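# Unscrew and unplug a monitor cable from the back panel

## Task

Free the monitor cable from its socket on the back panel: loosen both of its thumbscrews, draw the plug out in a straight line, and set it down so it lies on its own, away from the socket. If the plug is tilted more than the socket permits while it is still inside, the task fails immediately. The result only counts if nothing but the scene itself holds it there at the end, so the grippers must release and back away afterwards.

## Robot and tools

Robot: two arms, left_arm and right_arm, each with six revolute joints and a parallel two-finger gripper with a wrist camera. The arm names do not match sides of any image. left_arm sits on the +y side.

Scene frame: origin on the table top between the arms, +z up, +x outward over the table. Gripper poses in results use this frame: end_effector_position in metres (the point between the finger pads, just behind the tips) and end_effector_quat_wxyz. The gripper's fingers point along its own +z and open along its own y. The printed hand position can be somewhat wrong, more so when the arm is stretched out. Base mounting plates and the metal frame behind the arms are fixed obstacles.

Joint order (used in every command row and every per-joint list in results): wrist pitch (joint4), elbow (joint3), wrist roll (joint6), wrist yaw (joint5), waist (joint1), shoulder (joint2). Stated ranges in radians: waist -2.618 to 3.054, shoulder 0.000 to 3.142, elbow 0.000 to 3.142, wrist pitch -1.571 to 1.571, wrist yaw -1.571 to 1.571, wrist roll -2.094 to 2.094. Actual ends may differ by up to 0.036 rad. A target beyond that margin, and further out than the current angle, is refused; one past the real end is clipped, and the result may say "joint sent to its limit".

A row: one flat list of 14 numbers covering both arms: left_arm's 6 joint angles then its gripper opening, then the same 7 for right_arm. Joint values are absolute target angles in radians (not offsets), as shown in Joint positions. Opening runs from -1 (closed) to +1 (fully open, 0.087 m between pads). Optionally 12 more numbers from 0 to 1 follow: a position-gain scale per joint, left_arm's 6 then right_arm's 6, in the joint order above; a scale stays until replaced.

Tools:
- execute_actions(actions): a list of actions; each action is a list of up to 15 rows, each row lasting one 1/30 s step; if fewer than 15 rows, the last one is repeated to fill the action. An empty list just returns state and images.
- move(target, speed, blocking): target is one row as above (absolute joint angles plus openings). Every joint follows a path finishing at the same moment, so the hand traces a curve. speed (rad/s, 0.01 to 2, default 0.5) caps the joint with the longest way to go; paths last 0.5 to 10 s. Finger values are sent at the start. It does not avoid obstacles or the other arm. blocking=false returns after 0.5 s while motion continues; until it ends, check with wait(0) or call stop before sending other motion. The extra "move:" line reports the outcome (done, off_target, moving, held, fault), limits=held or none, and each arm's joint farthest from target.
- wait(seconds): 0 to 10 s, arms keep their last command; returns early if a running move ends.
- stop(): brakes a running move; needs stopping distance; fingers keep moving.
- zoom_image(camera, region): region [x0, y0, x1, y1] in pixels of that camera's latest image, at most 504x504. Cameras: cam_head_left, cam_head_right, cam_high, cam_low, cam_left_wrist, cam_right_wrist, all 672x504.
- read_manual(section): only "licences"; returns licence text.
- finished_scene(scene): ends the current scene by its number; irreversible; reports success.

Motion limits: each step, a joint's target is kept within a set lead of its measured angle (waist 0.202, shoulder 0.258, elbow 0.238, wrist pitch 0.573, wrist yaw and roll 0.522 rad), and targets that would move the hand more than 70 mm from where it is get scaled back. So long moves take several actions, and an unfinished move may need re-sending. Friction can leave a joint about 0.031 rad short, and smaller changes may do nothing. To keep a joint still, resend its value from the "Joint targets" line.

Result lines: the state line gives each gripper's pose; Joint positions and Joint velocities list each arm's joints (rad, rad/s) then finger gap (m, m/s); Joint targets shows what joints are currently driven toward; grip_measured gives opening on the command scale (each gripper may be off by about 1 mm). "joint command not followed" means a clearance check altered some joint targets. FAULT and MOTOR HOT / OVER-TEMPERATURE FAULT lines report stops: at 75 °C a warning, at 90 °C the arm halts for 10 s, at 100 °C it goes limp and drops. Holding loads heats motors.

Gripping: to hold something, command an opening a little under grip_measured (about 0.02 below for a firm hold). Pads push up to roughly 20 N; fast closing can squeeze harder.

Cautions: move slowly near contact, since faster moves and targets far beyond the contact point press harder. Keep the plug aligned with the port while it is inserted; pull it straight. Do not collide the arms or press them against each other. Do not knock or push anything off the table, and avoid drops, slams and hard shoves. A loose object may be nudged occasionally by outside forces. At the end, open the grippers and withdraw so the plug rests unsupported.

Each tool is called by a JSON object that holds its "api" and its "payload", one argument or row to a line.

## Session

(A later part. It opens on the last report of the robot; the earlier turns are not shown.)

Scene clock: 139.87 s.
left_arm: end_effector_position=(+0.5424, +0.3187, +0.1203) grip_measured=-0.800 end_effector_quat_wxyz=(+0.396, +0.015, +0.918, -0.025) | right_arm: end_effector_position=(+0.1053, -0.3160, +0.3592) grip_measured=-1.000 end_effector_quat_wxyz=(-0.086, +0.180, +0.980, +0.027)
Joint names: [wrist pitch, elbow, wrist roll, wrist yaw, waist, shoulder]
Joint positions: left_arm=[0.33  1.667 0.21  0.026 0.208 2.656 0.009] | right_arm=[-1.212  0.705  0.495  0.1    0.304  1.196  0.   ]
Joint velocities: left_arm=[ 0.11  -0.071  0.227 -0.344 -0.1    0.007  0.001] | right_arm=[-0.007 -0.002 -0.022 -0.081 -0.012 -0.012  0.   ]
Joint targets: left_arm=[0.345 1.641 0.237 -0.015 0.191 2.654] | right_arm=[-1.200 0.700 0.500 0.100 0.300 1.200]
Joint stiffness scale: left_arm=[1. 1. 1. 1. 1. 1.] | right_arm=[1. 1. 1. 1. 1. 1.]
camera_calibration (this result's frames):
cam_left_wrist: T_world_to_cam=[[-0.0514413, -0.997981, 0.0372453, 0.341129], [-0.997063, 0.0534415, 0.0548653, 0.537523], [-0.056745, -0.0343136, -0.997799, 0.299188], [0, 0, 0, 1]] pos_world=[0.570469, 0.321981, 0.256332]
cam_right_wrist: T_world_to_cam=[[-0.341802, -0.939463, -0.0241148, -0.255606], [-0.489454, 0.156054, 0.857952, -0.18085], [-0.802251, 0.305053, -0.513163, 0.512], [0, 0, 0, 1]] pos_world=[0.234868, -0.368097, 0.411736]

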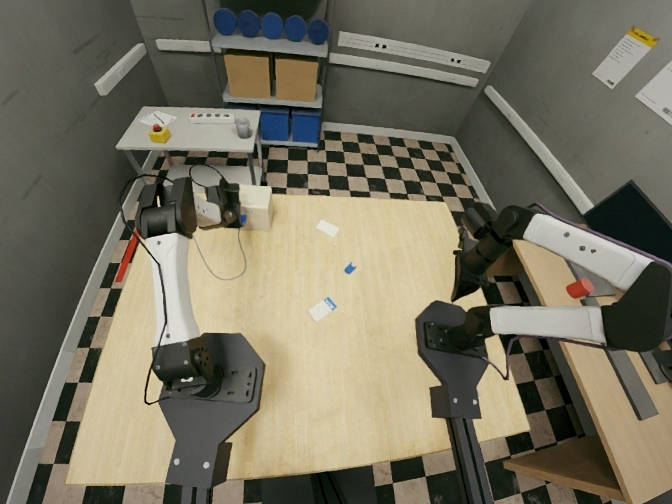

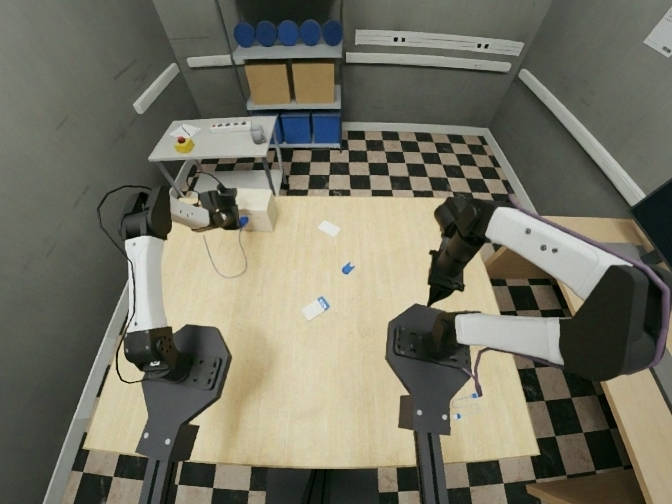

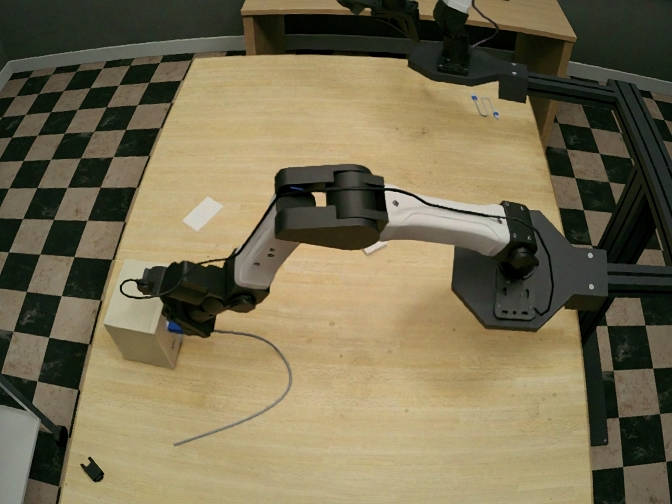

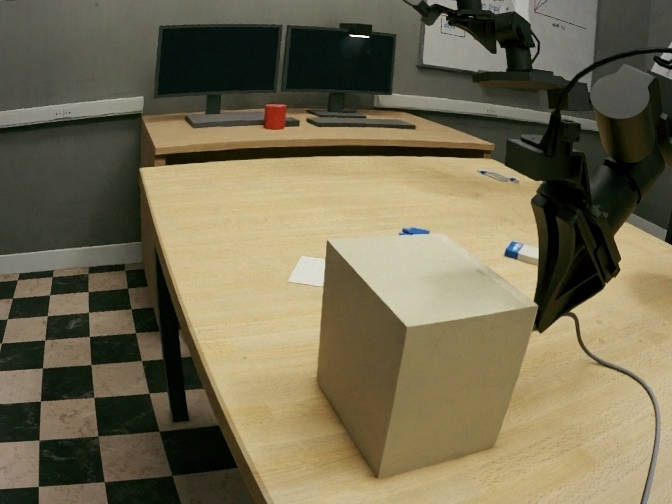

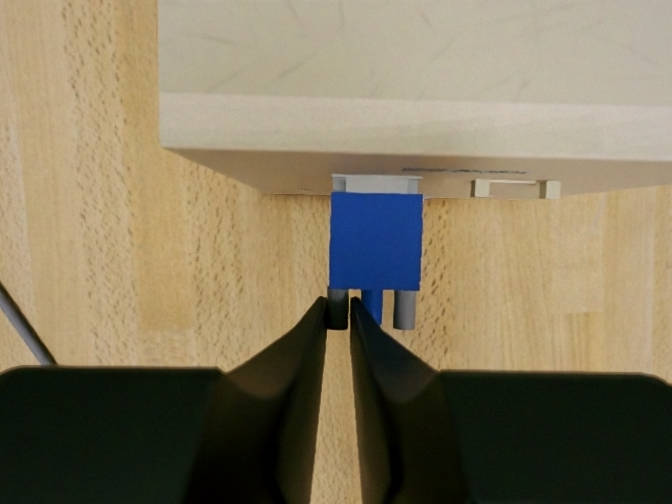

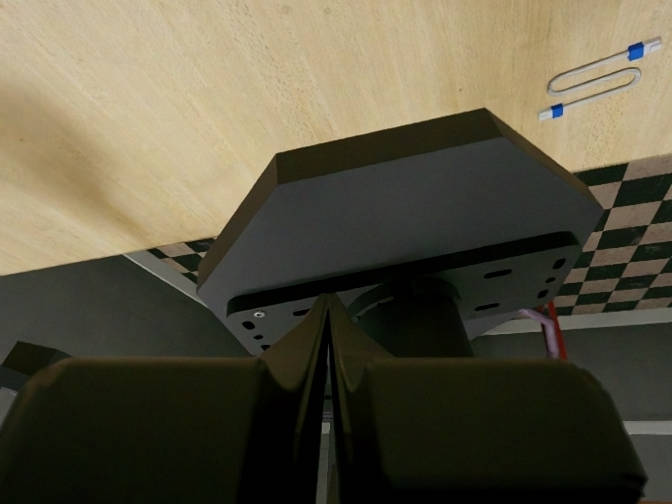

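{"api": "execute_actions", "payload": {
  "actions": [
    [[0.345,1.641,0.237,-0.015,0.191,2.659,-0.9,-1.2,0.7,0.5,0.1,0.3,1.2,-1],[0.345,1.641,0.237,-0.015,0.191,2.659,-0.9,-1.2,0.7,0.5,0.1,0.3,1.2,-1],[0.345,1.641,0.237,-0.015,0.191,2.659,-0.9,-1.2,0.7,0.5,0.1,0.3,1.2,-1],[0.32,1.676,0.197,0.01,0.207,2.676,-0.9,-1.2,0.7,0.5,0.1,0.3,1.2,-1],[0.303,1.676,0.171,0.056,0.222,2.676,-0.9,-1.2,0.7,0.5,0.1,0.3,1.2,-1],[0.287,1.686,0.145,0.102,0.238,2.676,-0.9,-1.2,0.7,0.5,0.1,0.3,1.2,-1],[0.272,1.696,0.119,0.148,0.253,2.678,-0.9,-1.2,0.7,0.5,0.1,0.3,1.2,-1],[0.257,1.708,0.093,0.194,0.268,2.681,-0.9,-1.2,0.7,0.5,0.1,0.3,1.2,-1],[0.243,1.721,0.068,0.24,0.283,2.685,-0.9,-1.2,0.7,0.5,0.1,0.3,1.2,-1],[0.23,1.736,0.042,0.285,0.298,2.692,-0.9,-1.2,0.7,0.5,0.1,0.3,1.2,-1],[0.217,1.751,0.016,0.331,0.313,2.699,-0.9,-1.2,0.7,0.5,0.1,0.3,1.2,-1],[0.205,1.768,-0.01,0.376,0.327,2.709,-0.9,-1.2,0.7,0.5,0.1,0.3,1.2,-1],[0.194,1.786,-0.037,0.421,0.341,2.72,-0.9,-1.2,0.7,0.5,0.1,0.3,1.2,-1],[0.183,1.805,-0.064,0.466,0.355,2.732,-0.9,-1.2,0.7,0.5,0.1,0.3,1.2,-1],[0.174,1.825,-0.091,0.511,0.369,2.746,-0.9,-1.2,0.7,0.5,0.1,0.3,1.2,-1]],
    [[0.165,1.847,-0.119,0.555,0.382,2.761,-0.9,-1.2,0.7,0.5,0.1,0.3,1.2,-1],[0.158,1.87,-0.149,0.599,0.395,2.778,-0.9,-1.2,0.7,0.5,0.1,0.3,1.2,-1],[0.152,1.894,-0.18,0.642,0.407,2.796,-0.9,-1.2,0.7,0.5,0.1,0.3,1.2,-1],[0.147,1.919,-0.212,0.685,0.418,2.816,-0.9,-1.2,0.7,0.5,0.1,0.3,1.2,-1],[0.145,1.945,-0.246,0.727,0.429,2.837,-0.9,-1.2,0.7,0.5,0.1,0.3,1.2,-1],[0.155,1.973,-0.282,0.769,0.44,2.859,-0.9,-1.2,0.7,0.5,0.1,0.3,1.2,-1],[0.17,2.002,-0.32,0.81,0.45,2.882,-0.9,-1.2,0.7,0.5,0.1,0.3,1.2,-1],[0.173,2.032,-0.361,0.85,0.459,2.907,-0.9,-1.2,0.7,0.5,0.1,0.3,1.2,-1],[0.179,2.063,-0.404,0.89,0.468,2.933,-0.9,-1.2,0.7,0.5,0.1,0.3,1.2,-1],[0.188,2.095,-0.451,0.928,0.477,2.961,-0.9,-1.2,0.7,0.5,0.1,0.3,1.2,-1],[0.201,2.128,-0.501,0.966,0.485,2.99,-0.9,-1.2,0.7,0.5,0.1,0.3,1.2,-1],[0.217,2.162,-0.501,1.002,0.492,3.02,-0.9,-1.2,0.7,0.5,0.1,0.3,1.2,-1],[0.217,2.197,-0.501,1.002,0.492,3.051,-0.9,-1.2,0.7,0.5,0.1,0.3,1.2,-1]],
    [[0.217,2.197,-0.501,1.002,0.492,3.04,-0.8,-1.2,0.7,0.5,0.1,0.3,1.2,-1],[0.217,2.197,-0.501,1.002,0.492,3.04,-0.8,-1.2,0.7,0.5,0.1,0.3,1.2,-1],[0.192,2.162,-0.437,0.977,0.476,3.025,-0.8,-1.2,0.7,0.5,0.1,0.3,1.2,-1],[0.176,2.162,-0.39,0.941,0.469,3.025,-0.8,-1.2,0.7,0.5,0.1,0.3,1.2,-1],[0.163,2.127,-0.347,0.903,0.461,2.994,-0.8,-1.2,0.7,0.5,0.1,0.3,1.2,-1],[0.154,2.093,-0.306,0.865,0.452,2.964,-0.8,-1.2,0.7,0.5,0.1,0.3,1.2,-1],[0.148,2.06,-0.268,0.825,0.443,2.935,-0.8,-1.2,0.7,0.5,0.1,0.3,1.2,-1],[0.145,2.028,-0.232,0.785,0.434,2.907,-0.8,-1.2,0.7,0.5,0.1,0.3,1.2,-1],[0.155,1.997,-0.198,0.744,0.424,2.881,-0.8,-1.2,0.7,0.5,0.1,0.3,1.2,-1],[0.17,1.967,-0.166,0.702,0.413,2.856,-0.8,-1.2,0.7,0.5,0.1,0.3,1.2,-1],[0.172,1.938,-0.135,0.66,0.402,2.833,-0.8,-1.2,0.7,0.5,0.1,0.3,1.2,-1],[0.177,1.91,-0.105,0.617,0.391,2.811,-0.8,-1.2,0.7,0.5,0.1,0.3,1.2,-1],[0.183,1.884,-0.077,0.574,0.379,2.79,-0.8,-1.2,0.7,0.5,0.1,0.3,1.2,-1],[0.19,1.859,-0.05,0.53,0.366,2.77,-0.8,-1.2,0.7,0.5,0.1,0.3,1.2,-1],[0.199,1.835,-0.023,0.486,0.353,2.752,-0.8,-1.2,0.7,0.5,0.1,0.3,1.2,-1]],
    [[0.208,1.812,0.004,0.441,0.339,2.735,-0.8,-1.2,0.7,0.5,0.1,0.3,1.2,-1],[0.219,1.79,0.03,0.396,0.325,2.72,-0.8,-1.2,0.7,0.5,0.1,0.3,1.2,-1],[0.23,1.77,0.056,0.351,0.311,2.706,-0.8,-1.2,0.7,0.5,0.1,0.3,1.2,-1],[0.242,1.751,0.082,0.306,0.297,2.694,-0.8,-1.2,0.7,0.5,0.1,0.3,1.2,-1],[0.255,1.733,0.107,0.26,0.282,2.684,-0.8,-1.2,0.7,0.5,0.1,0.3,1.2,-1],[0.268,1.716,0.133,0.215,0.267,2.675,-0.8,-1.2,0.7,0.5,0.1,0.3,1.2,-1],[0.282,1.701,0.159,0.169,0.252,2.669,-0.8,-1.2,0.7,0.5,0.1,0.3,1.2,-1],[0.297,1.686,0.185,0.123,0.237,2.664,-0.8,-1.2,0.7,0.5,0.1,0.3,1.2,-1],[0.312,1.673,0.211,0.077,0.222,2.661,-0.8,-1.2,0.7,0.5,0.1,0.3,1.2,-1],[0.328,1.661,0.237,0.031,0.206,2.659,-0.8,-1.2,0.7,0.5,0.1,0.3,1.2,-1],[0.345,1.651,0.237,-0.015,0.191,2.659,-0.8,-1.2,0.7,0.5,0.1,0.3,1.2,-1],[0.345,1.641,0.237,-0.015,0.191,2.659,-0.8,-1.2,0.7,0.5,0.1,0.3,1.2,-1]],
    [[0.345,1.641,0.237,-0.015,0.191,2.659,-0.9,-1.2,0.7,0.5,0.1,0.3,1.2,-1],[0.345,1.641,0.237,-0.015,0.191,2.659,-0.9,-1.2,0.7,0.5,0.1,0.3,1.2,-1],[0.345,1.641,0.237,-0.015,0.191,2.659,-0.9,-1.2,0.7,0.5,0.1,0.3,1.2,-1],[0.32,1.676,0.197,0.01,0.207,2.676,-0.9,-1.2,0.7,0.5,0.1,0.3,1.2,-1],[0.303,1.676,0.171,0.056,0.222,2.676,-0.9,-1.2,0.7,0.5,0.1,0.3,1.2,-1],[0.287,1.686,0.145,0.102,0.238,2.676,-0.9,-1.2,0.7,0.5,0.1,0.3,1.2,-1],[0.272,1.696,0.119,0.148,0.253,2.678,-0.9,-1.2,0.7,0.5,0.1,0.3,1.2,-1],[0.257,1.708,0.093,0.194,0.268,2.681,-0.9,-1.2,0.7,0.5,0.1,0.3,1.2,-1],[0.243,1.721,0.068,0.24,0.283,2.685,-0.9,-1.2,0.7,0.5,0.1,0.3,1.2,-1],[0.23,1.736,0.042,0.285,0.298,2.692,-0.9,-1.2,0.7,0.5,0.1,0.3,1.2,-1],[0.217,1.751,0.016,0.331,0.313,2.699,-0.9,-1.2,0.7,0.5,0.1,0.3,1.2,-1],[0.205,1.768,-0.01,0.376,0.327,2.709,-0.9,-1.2,0.7,0.5,0.1,0.3,1.2,-1],[0.194,1.786,-0.037,0.421,0.341,2.72,-0.9,-1.2,0.7,0.5,0.1,0.3,1.2,-1],[0.183,1.805,-0.064,0.466,0.355,2.732,-0.9,-1.2,0.7,0.5,0.1,0.3,1.2,-1],[0.174,1.825,-0.091,0.511,0.369,2.746,-0.9,-1.2,0.7,0.5,0.1,0.3,1.2,-1]],
    [[0.165,1.847,-0.119,0.555,0.382,2.761,-0.9,-1.2,0.7,0.5,0.1,0.3,1.2,-1],[0.158,1.87,-0.149,0.599,0.395,2.778,-0.9,-1.2,0.7,0.5,0.1,0.3,1.2,-1],[0.152,1.894,-0.18,0.642,0.407,2.796,-0.9,-1.2,0.7,0.5,0.1,0.3,1.2,-1],[0.147,1.919,-0.212,0.685,0.418,2.816,-0.9,-1.2,0.7,0.5,0.1,0.3,1.2,-1],[0.145,1.945,-0.246,0.727,0.429,2.837,-0.9,-1.2,0.7,0.5,0.1,0.3,1.2,-1],[0.155,1.973,-0.282,0.769,0.44,2.859,-0.9,-1.2,0.7,0.5,0.1,0.3,1.2,-1],[0.17,2.002,-0.32,0.81,0.45,2.882,-0.9,-1.2,0.7,0.5,0.1,0.3,1.2,-1],[0.173,2.032,-0.361,0.85,0.459,2.907,-0.9,-1.2,0.7,0.5,0.1,0.3,1.2,-1],[0.179,2.063,-0.404,0.89,0.468,2.933,-0.9,-1.2,0.7,0.5,0.1,0.3,1.2,-1],[0.188,2.095,-0.451,0.928,0.477,2.961,-0.9,-1.2,0.7,0.5,0.1,0.3,1.2,-1],[0.201,2.128,-0.501,0.966,0.485,2.99,-0.9,-1.2,0.7,0.5,0.1,0.3,1.2,-1],[0.217,2.162,-0.501,1.002,0.492,3.02,-0.9,-1.2,0.7,0.5,0.1,0.3,1.2,-1],[0.217,2.197,-0.501,1.002,0.492,3.051,-0.9,-1.2,0.7,0.5,0.1,0.3,1.2,-1]],
    [[0.217,2.197,-0.501,1.002,0.492,3.04,-0.8,-1.2,0.7,0.5,0.1,0.3,1.2,-1],[0.217,2.197,-0.501,1.002,0.492,3.04,-0.8,-1.2,0.7,0.5,0.1,0.3,1.2,-1],[0.192,2.162,-0.437,0.977,0.476,3.025,-0.8,-1.2,0.7,0.5,0.1,0.3,1.2,-1],[0.176,2.162,-0.39,0.941,0.469,3.025,-0.8,-1.2,0.7,0.5,0.1,0.3,1.2,-1],[0.163,2.127,-0.347,0.903,0.461,2.994,-0.8,-1.2,0.7,0.5,0.1,0.3,1.2,-1],[0.154,2.093,-0.306,0.865,0.452,2.964,-0.8,-1.2,0.7,0.5,0.1,0.3,1.2,-1],[0.148,2.06,-0.268,0.825,0.443,2.935,-0.8,-1.2,0.7,0.5,0.1,0.3,1.2,-1],[0.145,2.028,-0.232,0.785,0.434,2.907,-0.8,-1.2,0.7,0.5,0.1,0.3,1.2,-1],[0.155,1.997,-0.198,0.744,0.424,2.881,-0.8,-1.2,0.7,0.5,0.1,0.3,1.2,-1],[0.17,1.967,-0.166,0.702,0.413,2.856,-0.8,-1.2,0.7,0.5,0.1,0.3,1.2,-1],[0.172,1.938,-0.135,0.66,0.402,2.833,-0.8,-1.2,0.7,0.5,0.1,0.3,1.2,-1],[0.177,1.91,-0.105,0.617,0.391,2.811,-0.8,-1.2,0.7,0.5,0.1,0.3,1.2,-1],[0.183,1.884,-0.077,0.574,0.379,2.79,-0.8,-1.2,0.7,0.5,0.1,0.3,1.2,-1],[0.19,1.859,-0.05,0.53,0.366,2.77,-0.8,-1.2,0.7,0.5,0.1,0.3,1.2,-1],[0.199,1.835,-0.023,0.486,0.353,2.752,-0.8,-1.2,0.7,0.5,0.1,0.3,1.2,-1]],
    [[0.208,1.812,0.004,0.441,0.339,2.735,-0.8,-1.2,0.7,0.5,0.1,0.3,1.2,-1],[0.219,1.79,0.03,0.396,0.325,2.72,-0.8,-1.2,0.7,0.5,0.1,0.3,1.2,-1],[0.23,1.77,0.056,0.351,0.311,2.706,-0.8,-1.2,0.7,0.5,0.1,0.3,1.2,-1],[0.242,1.751,0.082,0.306,0.297,2.694,-0.8,-1.2,0.7,0.5,0.1,0.3,1.2,-1],[0.255,1.733,0.107,0.26,0.282,2.684,-0.8,-1.2,0.7,0.5,0.1,0.3,1.2,-1],[0.268,1.716,0.133,0.215,0.267,2.675,-0.8,-1.2,0.7,0.5,0.1,0.3,1.2,-1],[0.282,1.701,0.159,0.169,0.252,2.669,-0.8,-1.2,0.7,0.5,0.1,0.3,1.2,-1],[0.297,1.686,0.185,0.123,0.237,2.664,-0.8,-1.2,0.7,0.5,0.1,0.3,1.2,-1],[0.312,1.673,0.211,0.077,0.222,2.661,-0.8,-1.2,0.7,0.5,0.1,0.3,1.2,-1],[0.328,1.661,0.237,0.031,0.206,2.659,-0.8,-1.2,0.7,0.5,0.1,0.3,1.2,-1],[0.345,1.651,0.237,-0.015,0.191,2.659,-0.8,-1.2,0.7,0.5,0.1,0.3,1.2,-1],[0.345,1.641,0.237,-0.015,0.191,2.659,-0.8,-1.2,0.7,0.5,0.1,0.3,1.2,-1]],
    [[0.345,1.641,0.237,-0.015,0.191,2.659,-0.9,-1.2,0.7,0.5,0.1,0.3,1.2,-1],[0.345,1.641,0.237,-0.015,0.191,2.659,-0.9,-1.2,0.7,0.5,0.1,0.3,1.2,-1],[0.345,1.641,0.237,-0.015,0.191,2.659,-0.9,-1.2,0.7,0.5,0.1,0.3,1.2,-1],[0.32,1.676,0.197,0.01,0.207,2.676,-0.9,-1.2,0.7,0.5,0.1,0.3,1.2,-1],[0.303,1.676,0.171,0.056,0.222,2.676,-0.9,-1.2,0.7,0.5,0.1,0.3,1.2,-1],[0.287,1.686,0.145,0.102,0.238,2.676,-0.9,-1.2,0.7,0.5,0.1,0.3,1.2,-1],[0.272,1.696,0.119,0.148,0.253,2.678,-0.9,-1.2,0.7,0.5,0.1,0.3,1.2,-1],[0.257,1.708,0.093,0.194,0.268,2.681,-0.9,-1.2,0.7,0.5,0.1,0.3,1.2,-1],[0.243,1.721,0.068,0.24,0.283,2.685,-0.9,-1.2,0.7,0.5,0.1,0.3,1.2,-1],[0.23,1.736,0.042,0.285,0.298,2.692,-0.9,-1.2,0.7,0.5,0.1,0.3,1.2,-1],[0.217,1.751,0.016,0.331,0.313,2.699,-0.9,-1.2,0.7,0.5,0.1,0.3,1.2,-1],[0.205,1.768,-0.01,0.376,0.327,2.709,-0.9,-1.2,0.7,0.5,0.1,0.3,1.2,-1],[0.194,1.786,-0.037,0.421,0.341,2.72,-0.9,-1.2,0.7,0.5,0.1,0.3,1.2,-1],[0.183,1.805,-0.064,0.466,0.355,2.732,-0.9,-1.2,0.7,0.5,0.1,0.3,1.2,-1],[0.174,1.825,-0.091,0.511,0.369,2.746,-0.9,-1.2,0.7,0.5,0.1,0.3,1.2,-1]],
    [[0.165,1.847,-0.119,0.555,0.382,2.761,-0.9,-1.2,0.7,0.5,0.1,0.3,1.2,-1],[0.158,1.87,-0.149,0.599,0.395,2.778,-0.9,-1.2,0.7,0.5,0.1,0.3,1.2,-1],[0.152,1.894,-0.18,0.642,0.407,2.796,-0.9,-1.2,0.7,0.5,0.1,0.3,1.2,-1],[0.147,1.919,-0.212,0.685,0.418,2.816,-0.9,-1.2,0.7,0.5,0.1,0.3,1.2,-1],[0.145,1.945,-0.246,0.727,0.429,2.837,-0.9,-1.2,0.7,0.5,0.1,0.3,1.2,-1],[0.155,1.973,-0.282,0.769,0.44,2.859,-0.9,-1.2,0.7,0.5,0.1,0.3,1.2,-1],[0.17,2.002,-0.32,0.81,0.45,2.882,-0.9,-1.2,0.7,0.5,0.1,0.3,1.2,-1],[0.173,2.032,-0.361,0.85,0.459,2.907,-0.9,-1.2,0.7,0.5,0.1,0.3,1.2,-1],[0.179,2.063,-0.404,0.89,0.468,2.933,-0.9,-1.2,0.7,0.5,0.1,0.3,1.2,-1],[0.188,2.095,-0.451,0.928,0.477,2.961,-0.9,-1.2,0.7,0.5,0.1,0.3,1.2,-1],[0.201,2.128,-0.501,0.966,0.485,2.99,-0.9,-1.2,0.7,0.5,0.1,0.3,1.2,-1],[0.217,2.162,-0.501,1.002,0.492,3.02,-0.9,-1.2,0.7,0.5,0.1,0.3,1.2,-1],[0.217,2.197,-0.501,1.002,0.492,3.051,-0.9,-1.2,0.7,0.5,0.1,0.3,1.2,-1]]
  ]
}}

{"api": "zoom_image", "payload": {
  "camera": "cam_left_wrist",
  "region": [260,190,420,350]
}}

Scene clock: 150.33 s.
left_arm: end_effector_position=(+0.5416, +0.3260, +0.1160) grip_measured=-0.845 end_effector_quat_wxyz=(+0.326, -0.182, +0.785, -0.494) | right_arm: end_effector_position=(+0.1053, -0.3160, +0.3592) grip_measured=-1.000 end_effector_quat_wxyz=(-0.086, +0.180, +0.980, +0.027)
Joint names: [wrist pitch, elbow, wrist roll, wrist yaw, waist, shoulder]
Joint positions: left_arm=[ 0.187  2.167 -0.436  0.971  0.483  3.013  0.007] | right_arm=[-1.212  0.705  0.495  0.1    0.304  1.196  0.   ]
Joint velocities: left_arm=[ 0.256  0.32  -0.476  0.447  0.076  0.325 -0.001] | right_arm=[-0.037 -0.012  0.037 -0.037  0.002  0.007  0.   ]
Joint targets: left_arm=[0.217 2.197 -0.501 1.002 0.492 3.051] | right_arm=[-1.200 0.700 0.500 0.100 0.300 1.200]
Joint stiffness scale: left_arm=[1. 1. 1. 1. 1. 1.] | right_arm=[1. 1. 1. 1. 1. 1.]
camera_calibration (this result's frames):
cam_left_wrist: T_world_to_cam=[[-0.0394607, -0.443453, 0.895429, 0.0616907], [-0.993588, 0.112435, 0.0118961, 0.520437], [-0.105953, -0.889217, -0.445046, 0.53635], [0, 0, 0, 1]] pos_world=[0.576363, 0.445773, 0.17727]
cam_right_wrist: T_world_to_cam=[[-0.341802, -0.939463, -0.0241148, -0.255606], [-0.489454, 0.156054, 0.857952, -0.18085], [-0.802251, 0.305053, -0.513163, 0.512], [0, 0, 0, 1]] pos_world=[0.234868, -0.368097, 0.411736]

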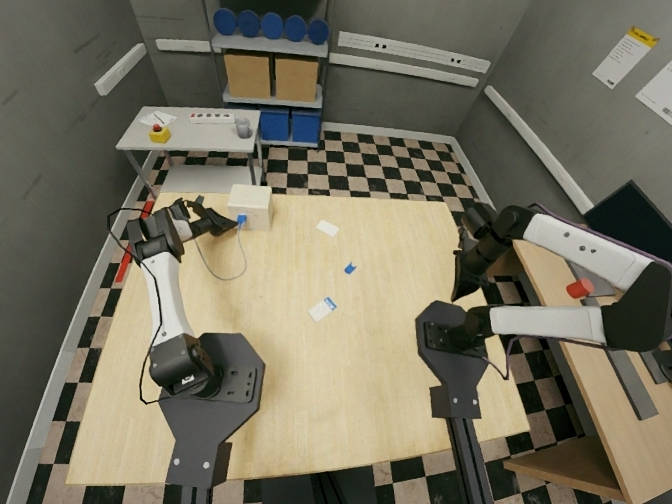

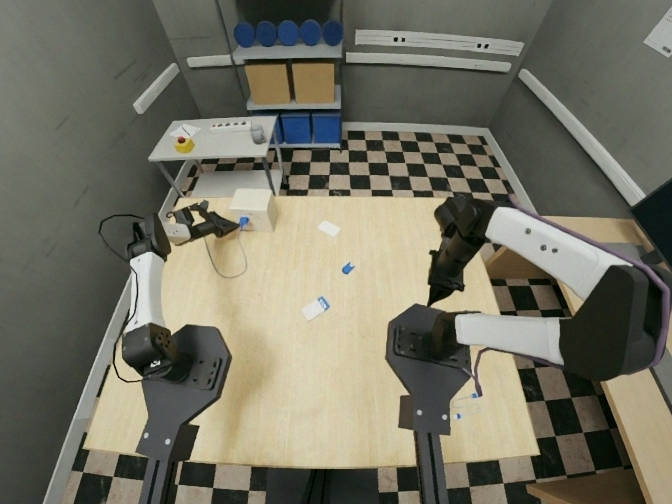

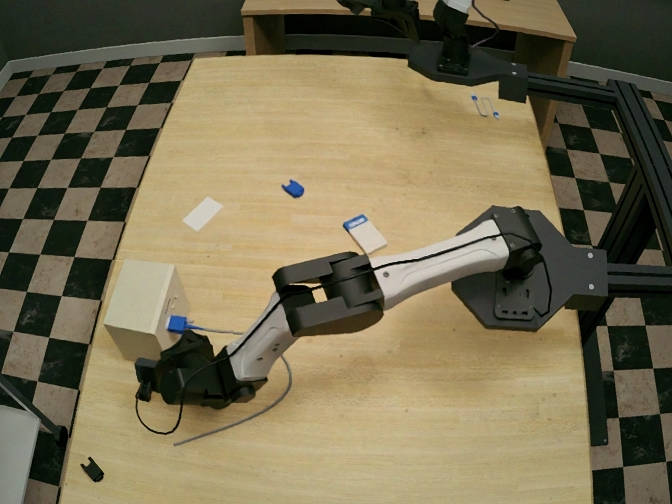

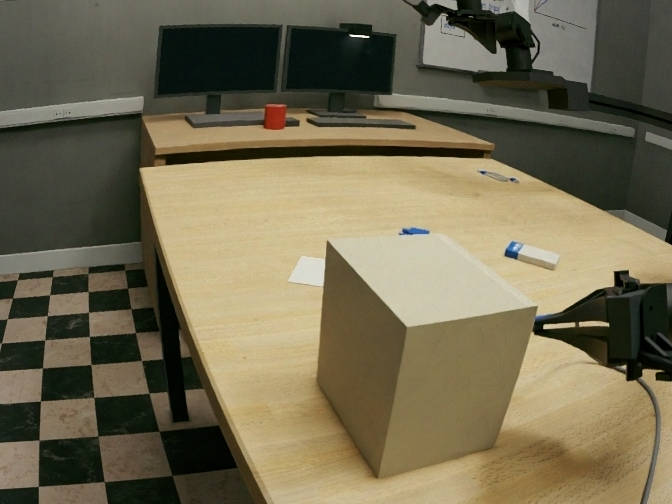

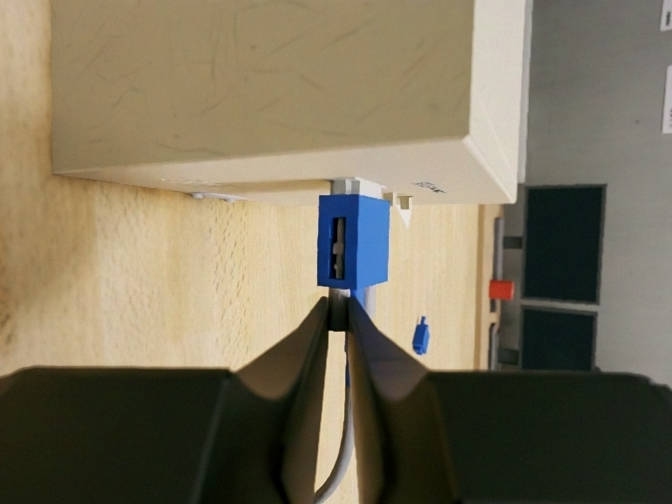

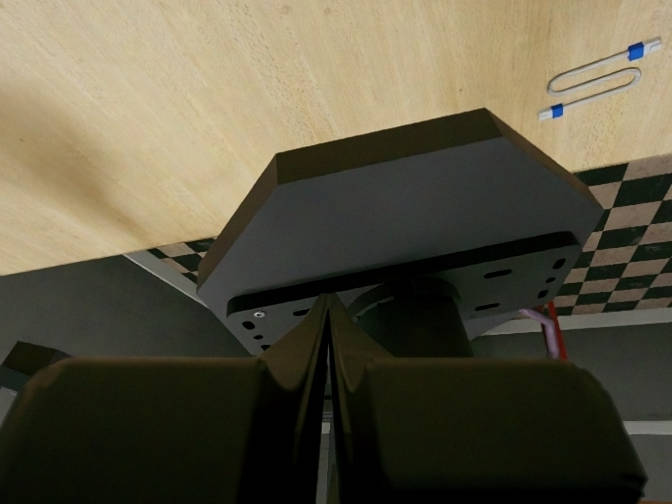

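Region (260, 190, 420, 350) of cam_left_wrist's 672x504 image, scaled by 3.150, with more detail than that image has.

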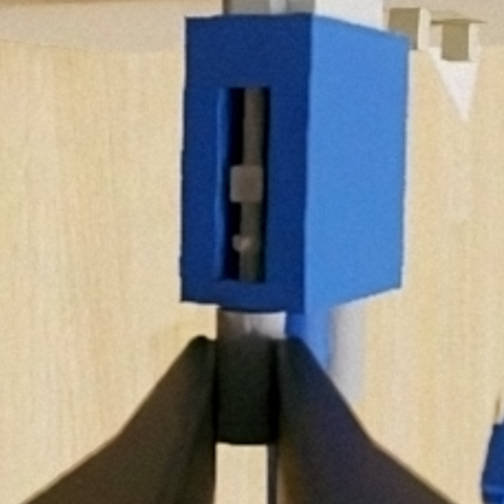

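{"api": "zoom_image", "payload": {
  "camera": "cam_left_wrist",
  "region": [315,235,365,305]
}}

Region (315, 235, 365, 305) of cam_left_wrist's 672x504 image, scaled by 7.200, with more detail than that image has; it fills the left 360 columns of this view, and the rest is white.

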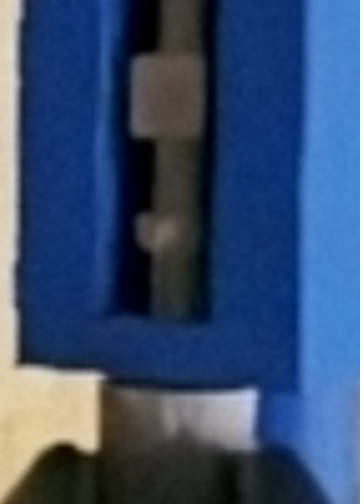

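{"api": "execute_actions", "payload": {
  "actions": [
    [[0.217,2.197,-0.501,1.002,0.492,3.04,-0.7,-1.2,0.7,0.5,0.1,0.3,1.2,-1]],
    [[0.217,2.197,-0.501,1.002,0.492,3.04,-1,-1.2,0.7,0.5,0.1,0.3,1.2,-1]]
  ]
}}

Scene clock: 152.63 s.
left_arm: end_effector_position=(+0.5419, +0.3258, +0.1170) grip_measured=-0.845 end_effector_quat_wxyz=(+0.320, -0.195, +0.775, -0.508) | right_arm: end_effector_position=(+0.1053, -0.3160, +0.3592) grip_measured=-1.000 end_effector_quat_wxyz=(-0.086, +0.180, +0.980, +0.027)
Joint names: [wrist pitch, elbow, wrist roll, wrist yaw, waist, shoulder]
Joint positions: left_arm=[ 0.211  2.182 -0.493  0.992  0.488  3.03   0.007] | right_arm=[-1.212  0.705  0.495  0.1    0.304  1.196  0.   ]
Joint velocities: left_arm=[ 0.037  0.002 -0.007  0.051  0.002  0.007 -0.001] | right_arm=[-0.051 -0.007 -0.007  0.037 -0.002 -0.012  0.   ]
Joint targets: left_arm=[0.217 2.197 -0.501 1.002 0.492 3.040] | right_arm=[-1.200 0.700 0.500 0.100 0.300 1.200]
Joint stiffness scale: left_arm=[1. 1. 1. 1. 1. 1.] | right_arm=[1. 1. 1. 1. 1. 1.]
camera_calibration (this result's frames):
cam_left_wrist: T_world_to_cam=[[-0.0258616, -0.404012, 0.914388, 0.0382965], [-0.994401, 0.104146, 0.0178913, 0.523204], [-0.102458, -0.908806, -0.404444, 0.536405], [0, 0, 0, 1]] pos_world=[0.576224, 0.448471, 0.172567]
cam_right_wrist: T_world_to_cam=[[-0.341802, -0.939463, -0.0241148, -0.255606], [-0.489454, 0.156054, 0.857952, -0.18085], [-0.802251, 0.305053, -0.513163, 0.512], [0, 0, 0, 1]] pos_world=[0.234868, -0.368097, 0.411736]

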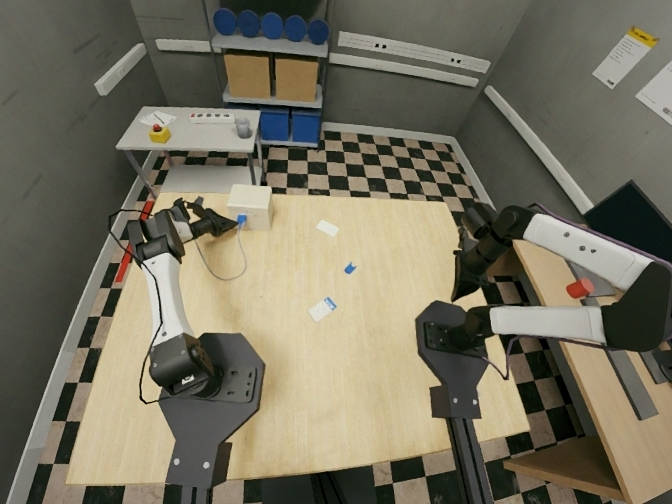

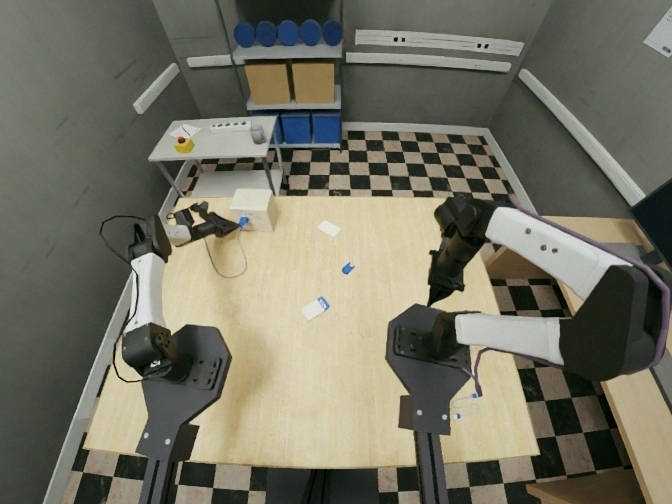

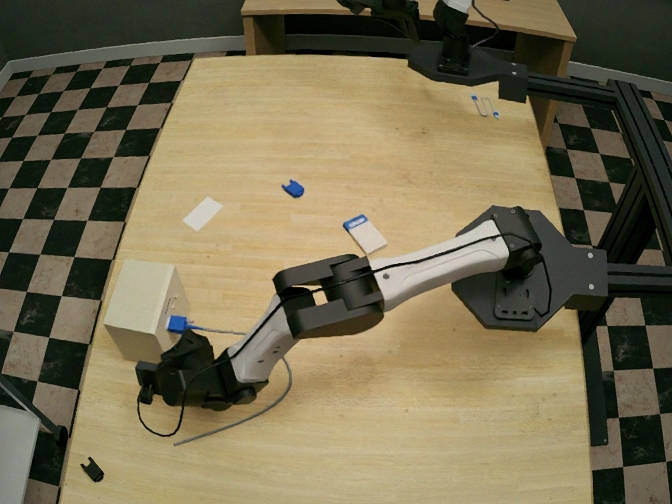

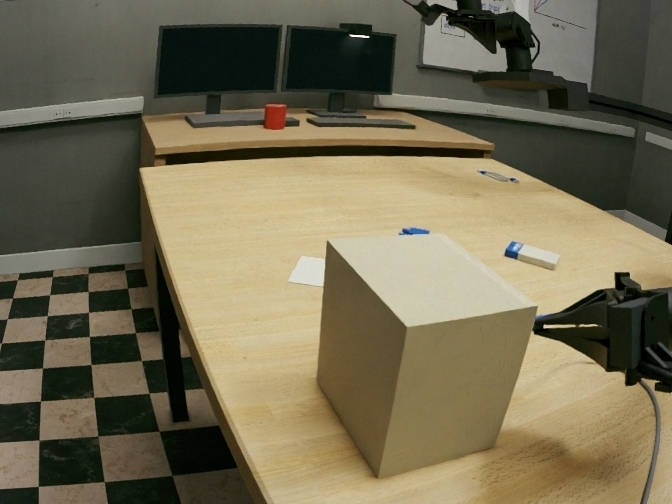

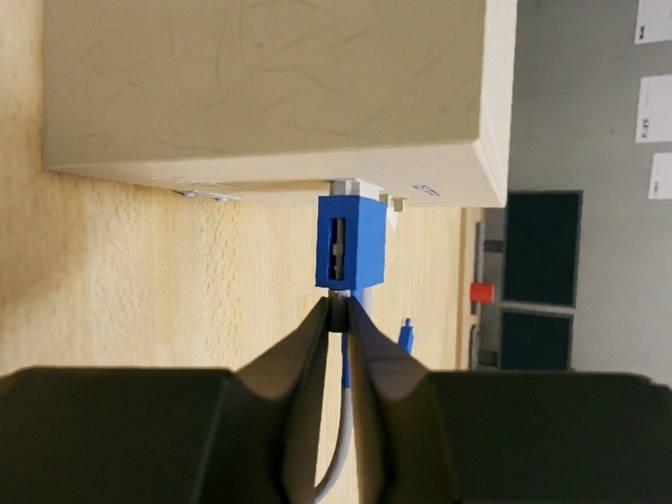

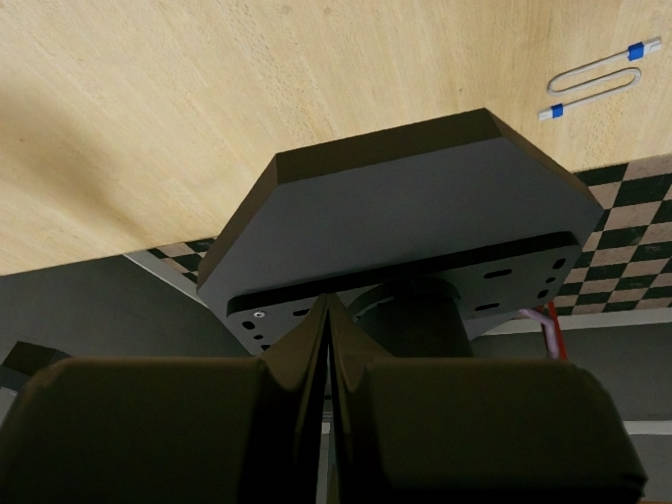

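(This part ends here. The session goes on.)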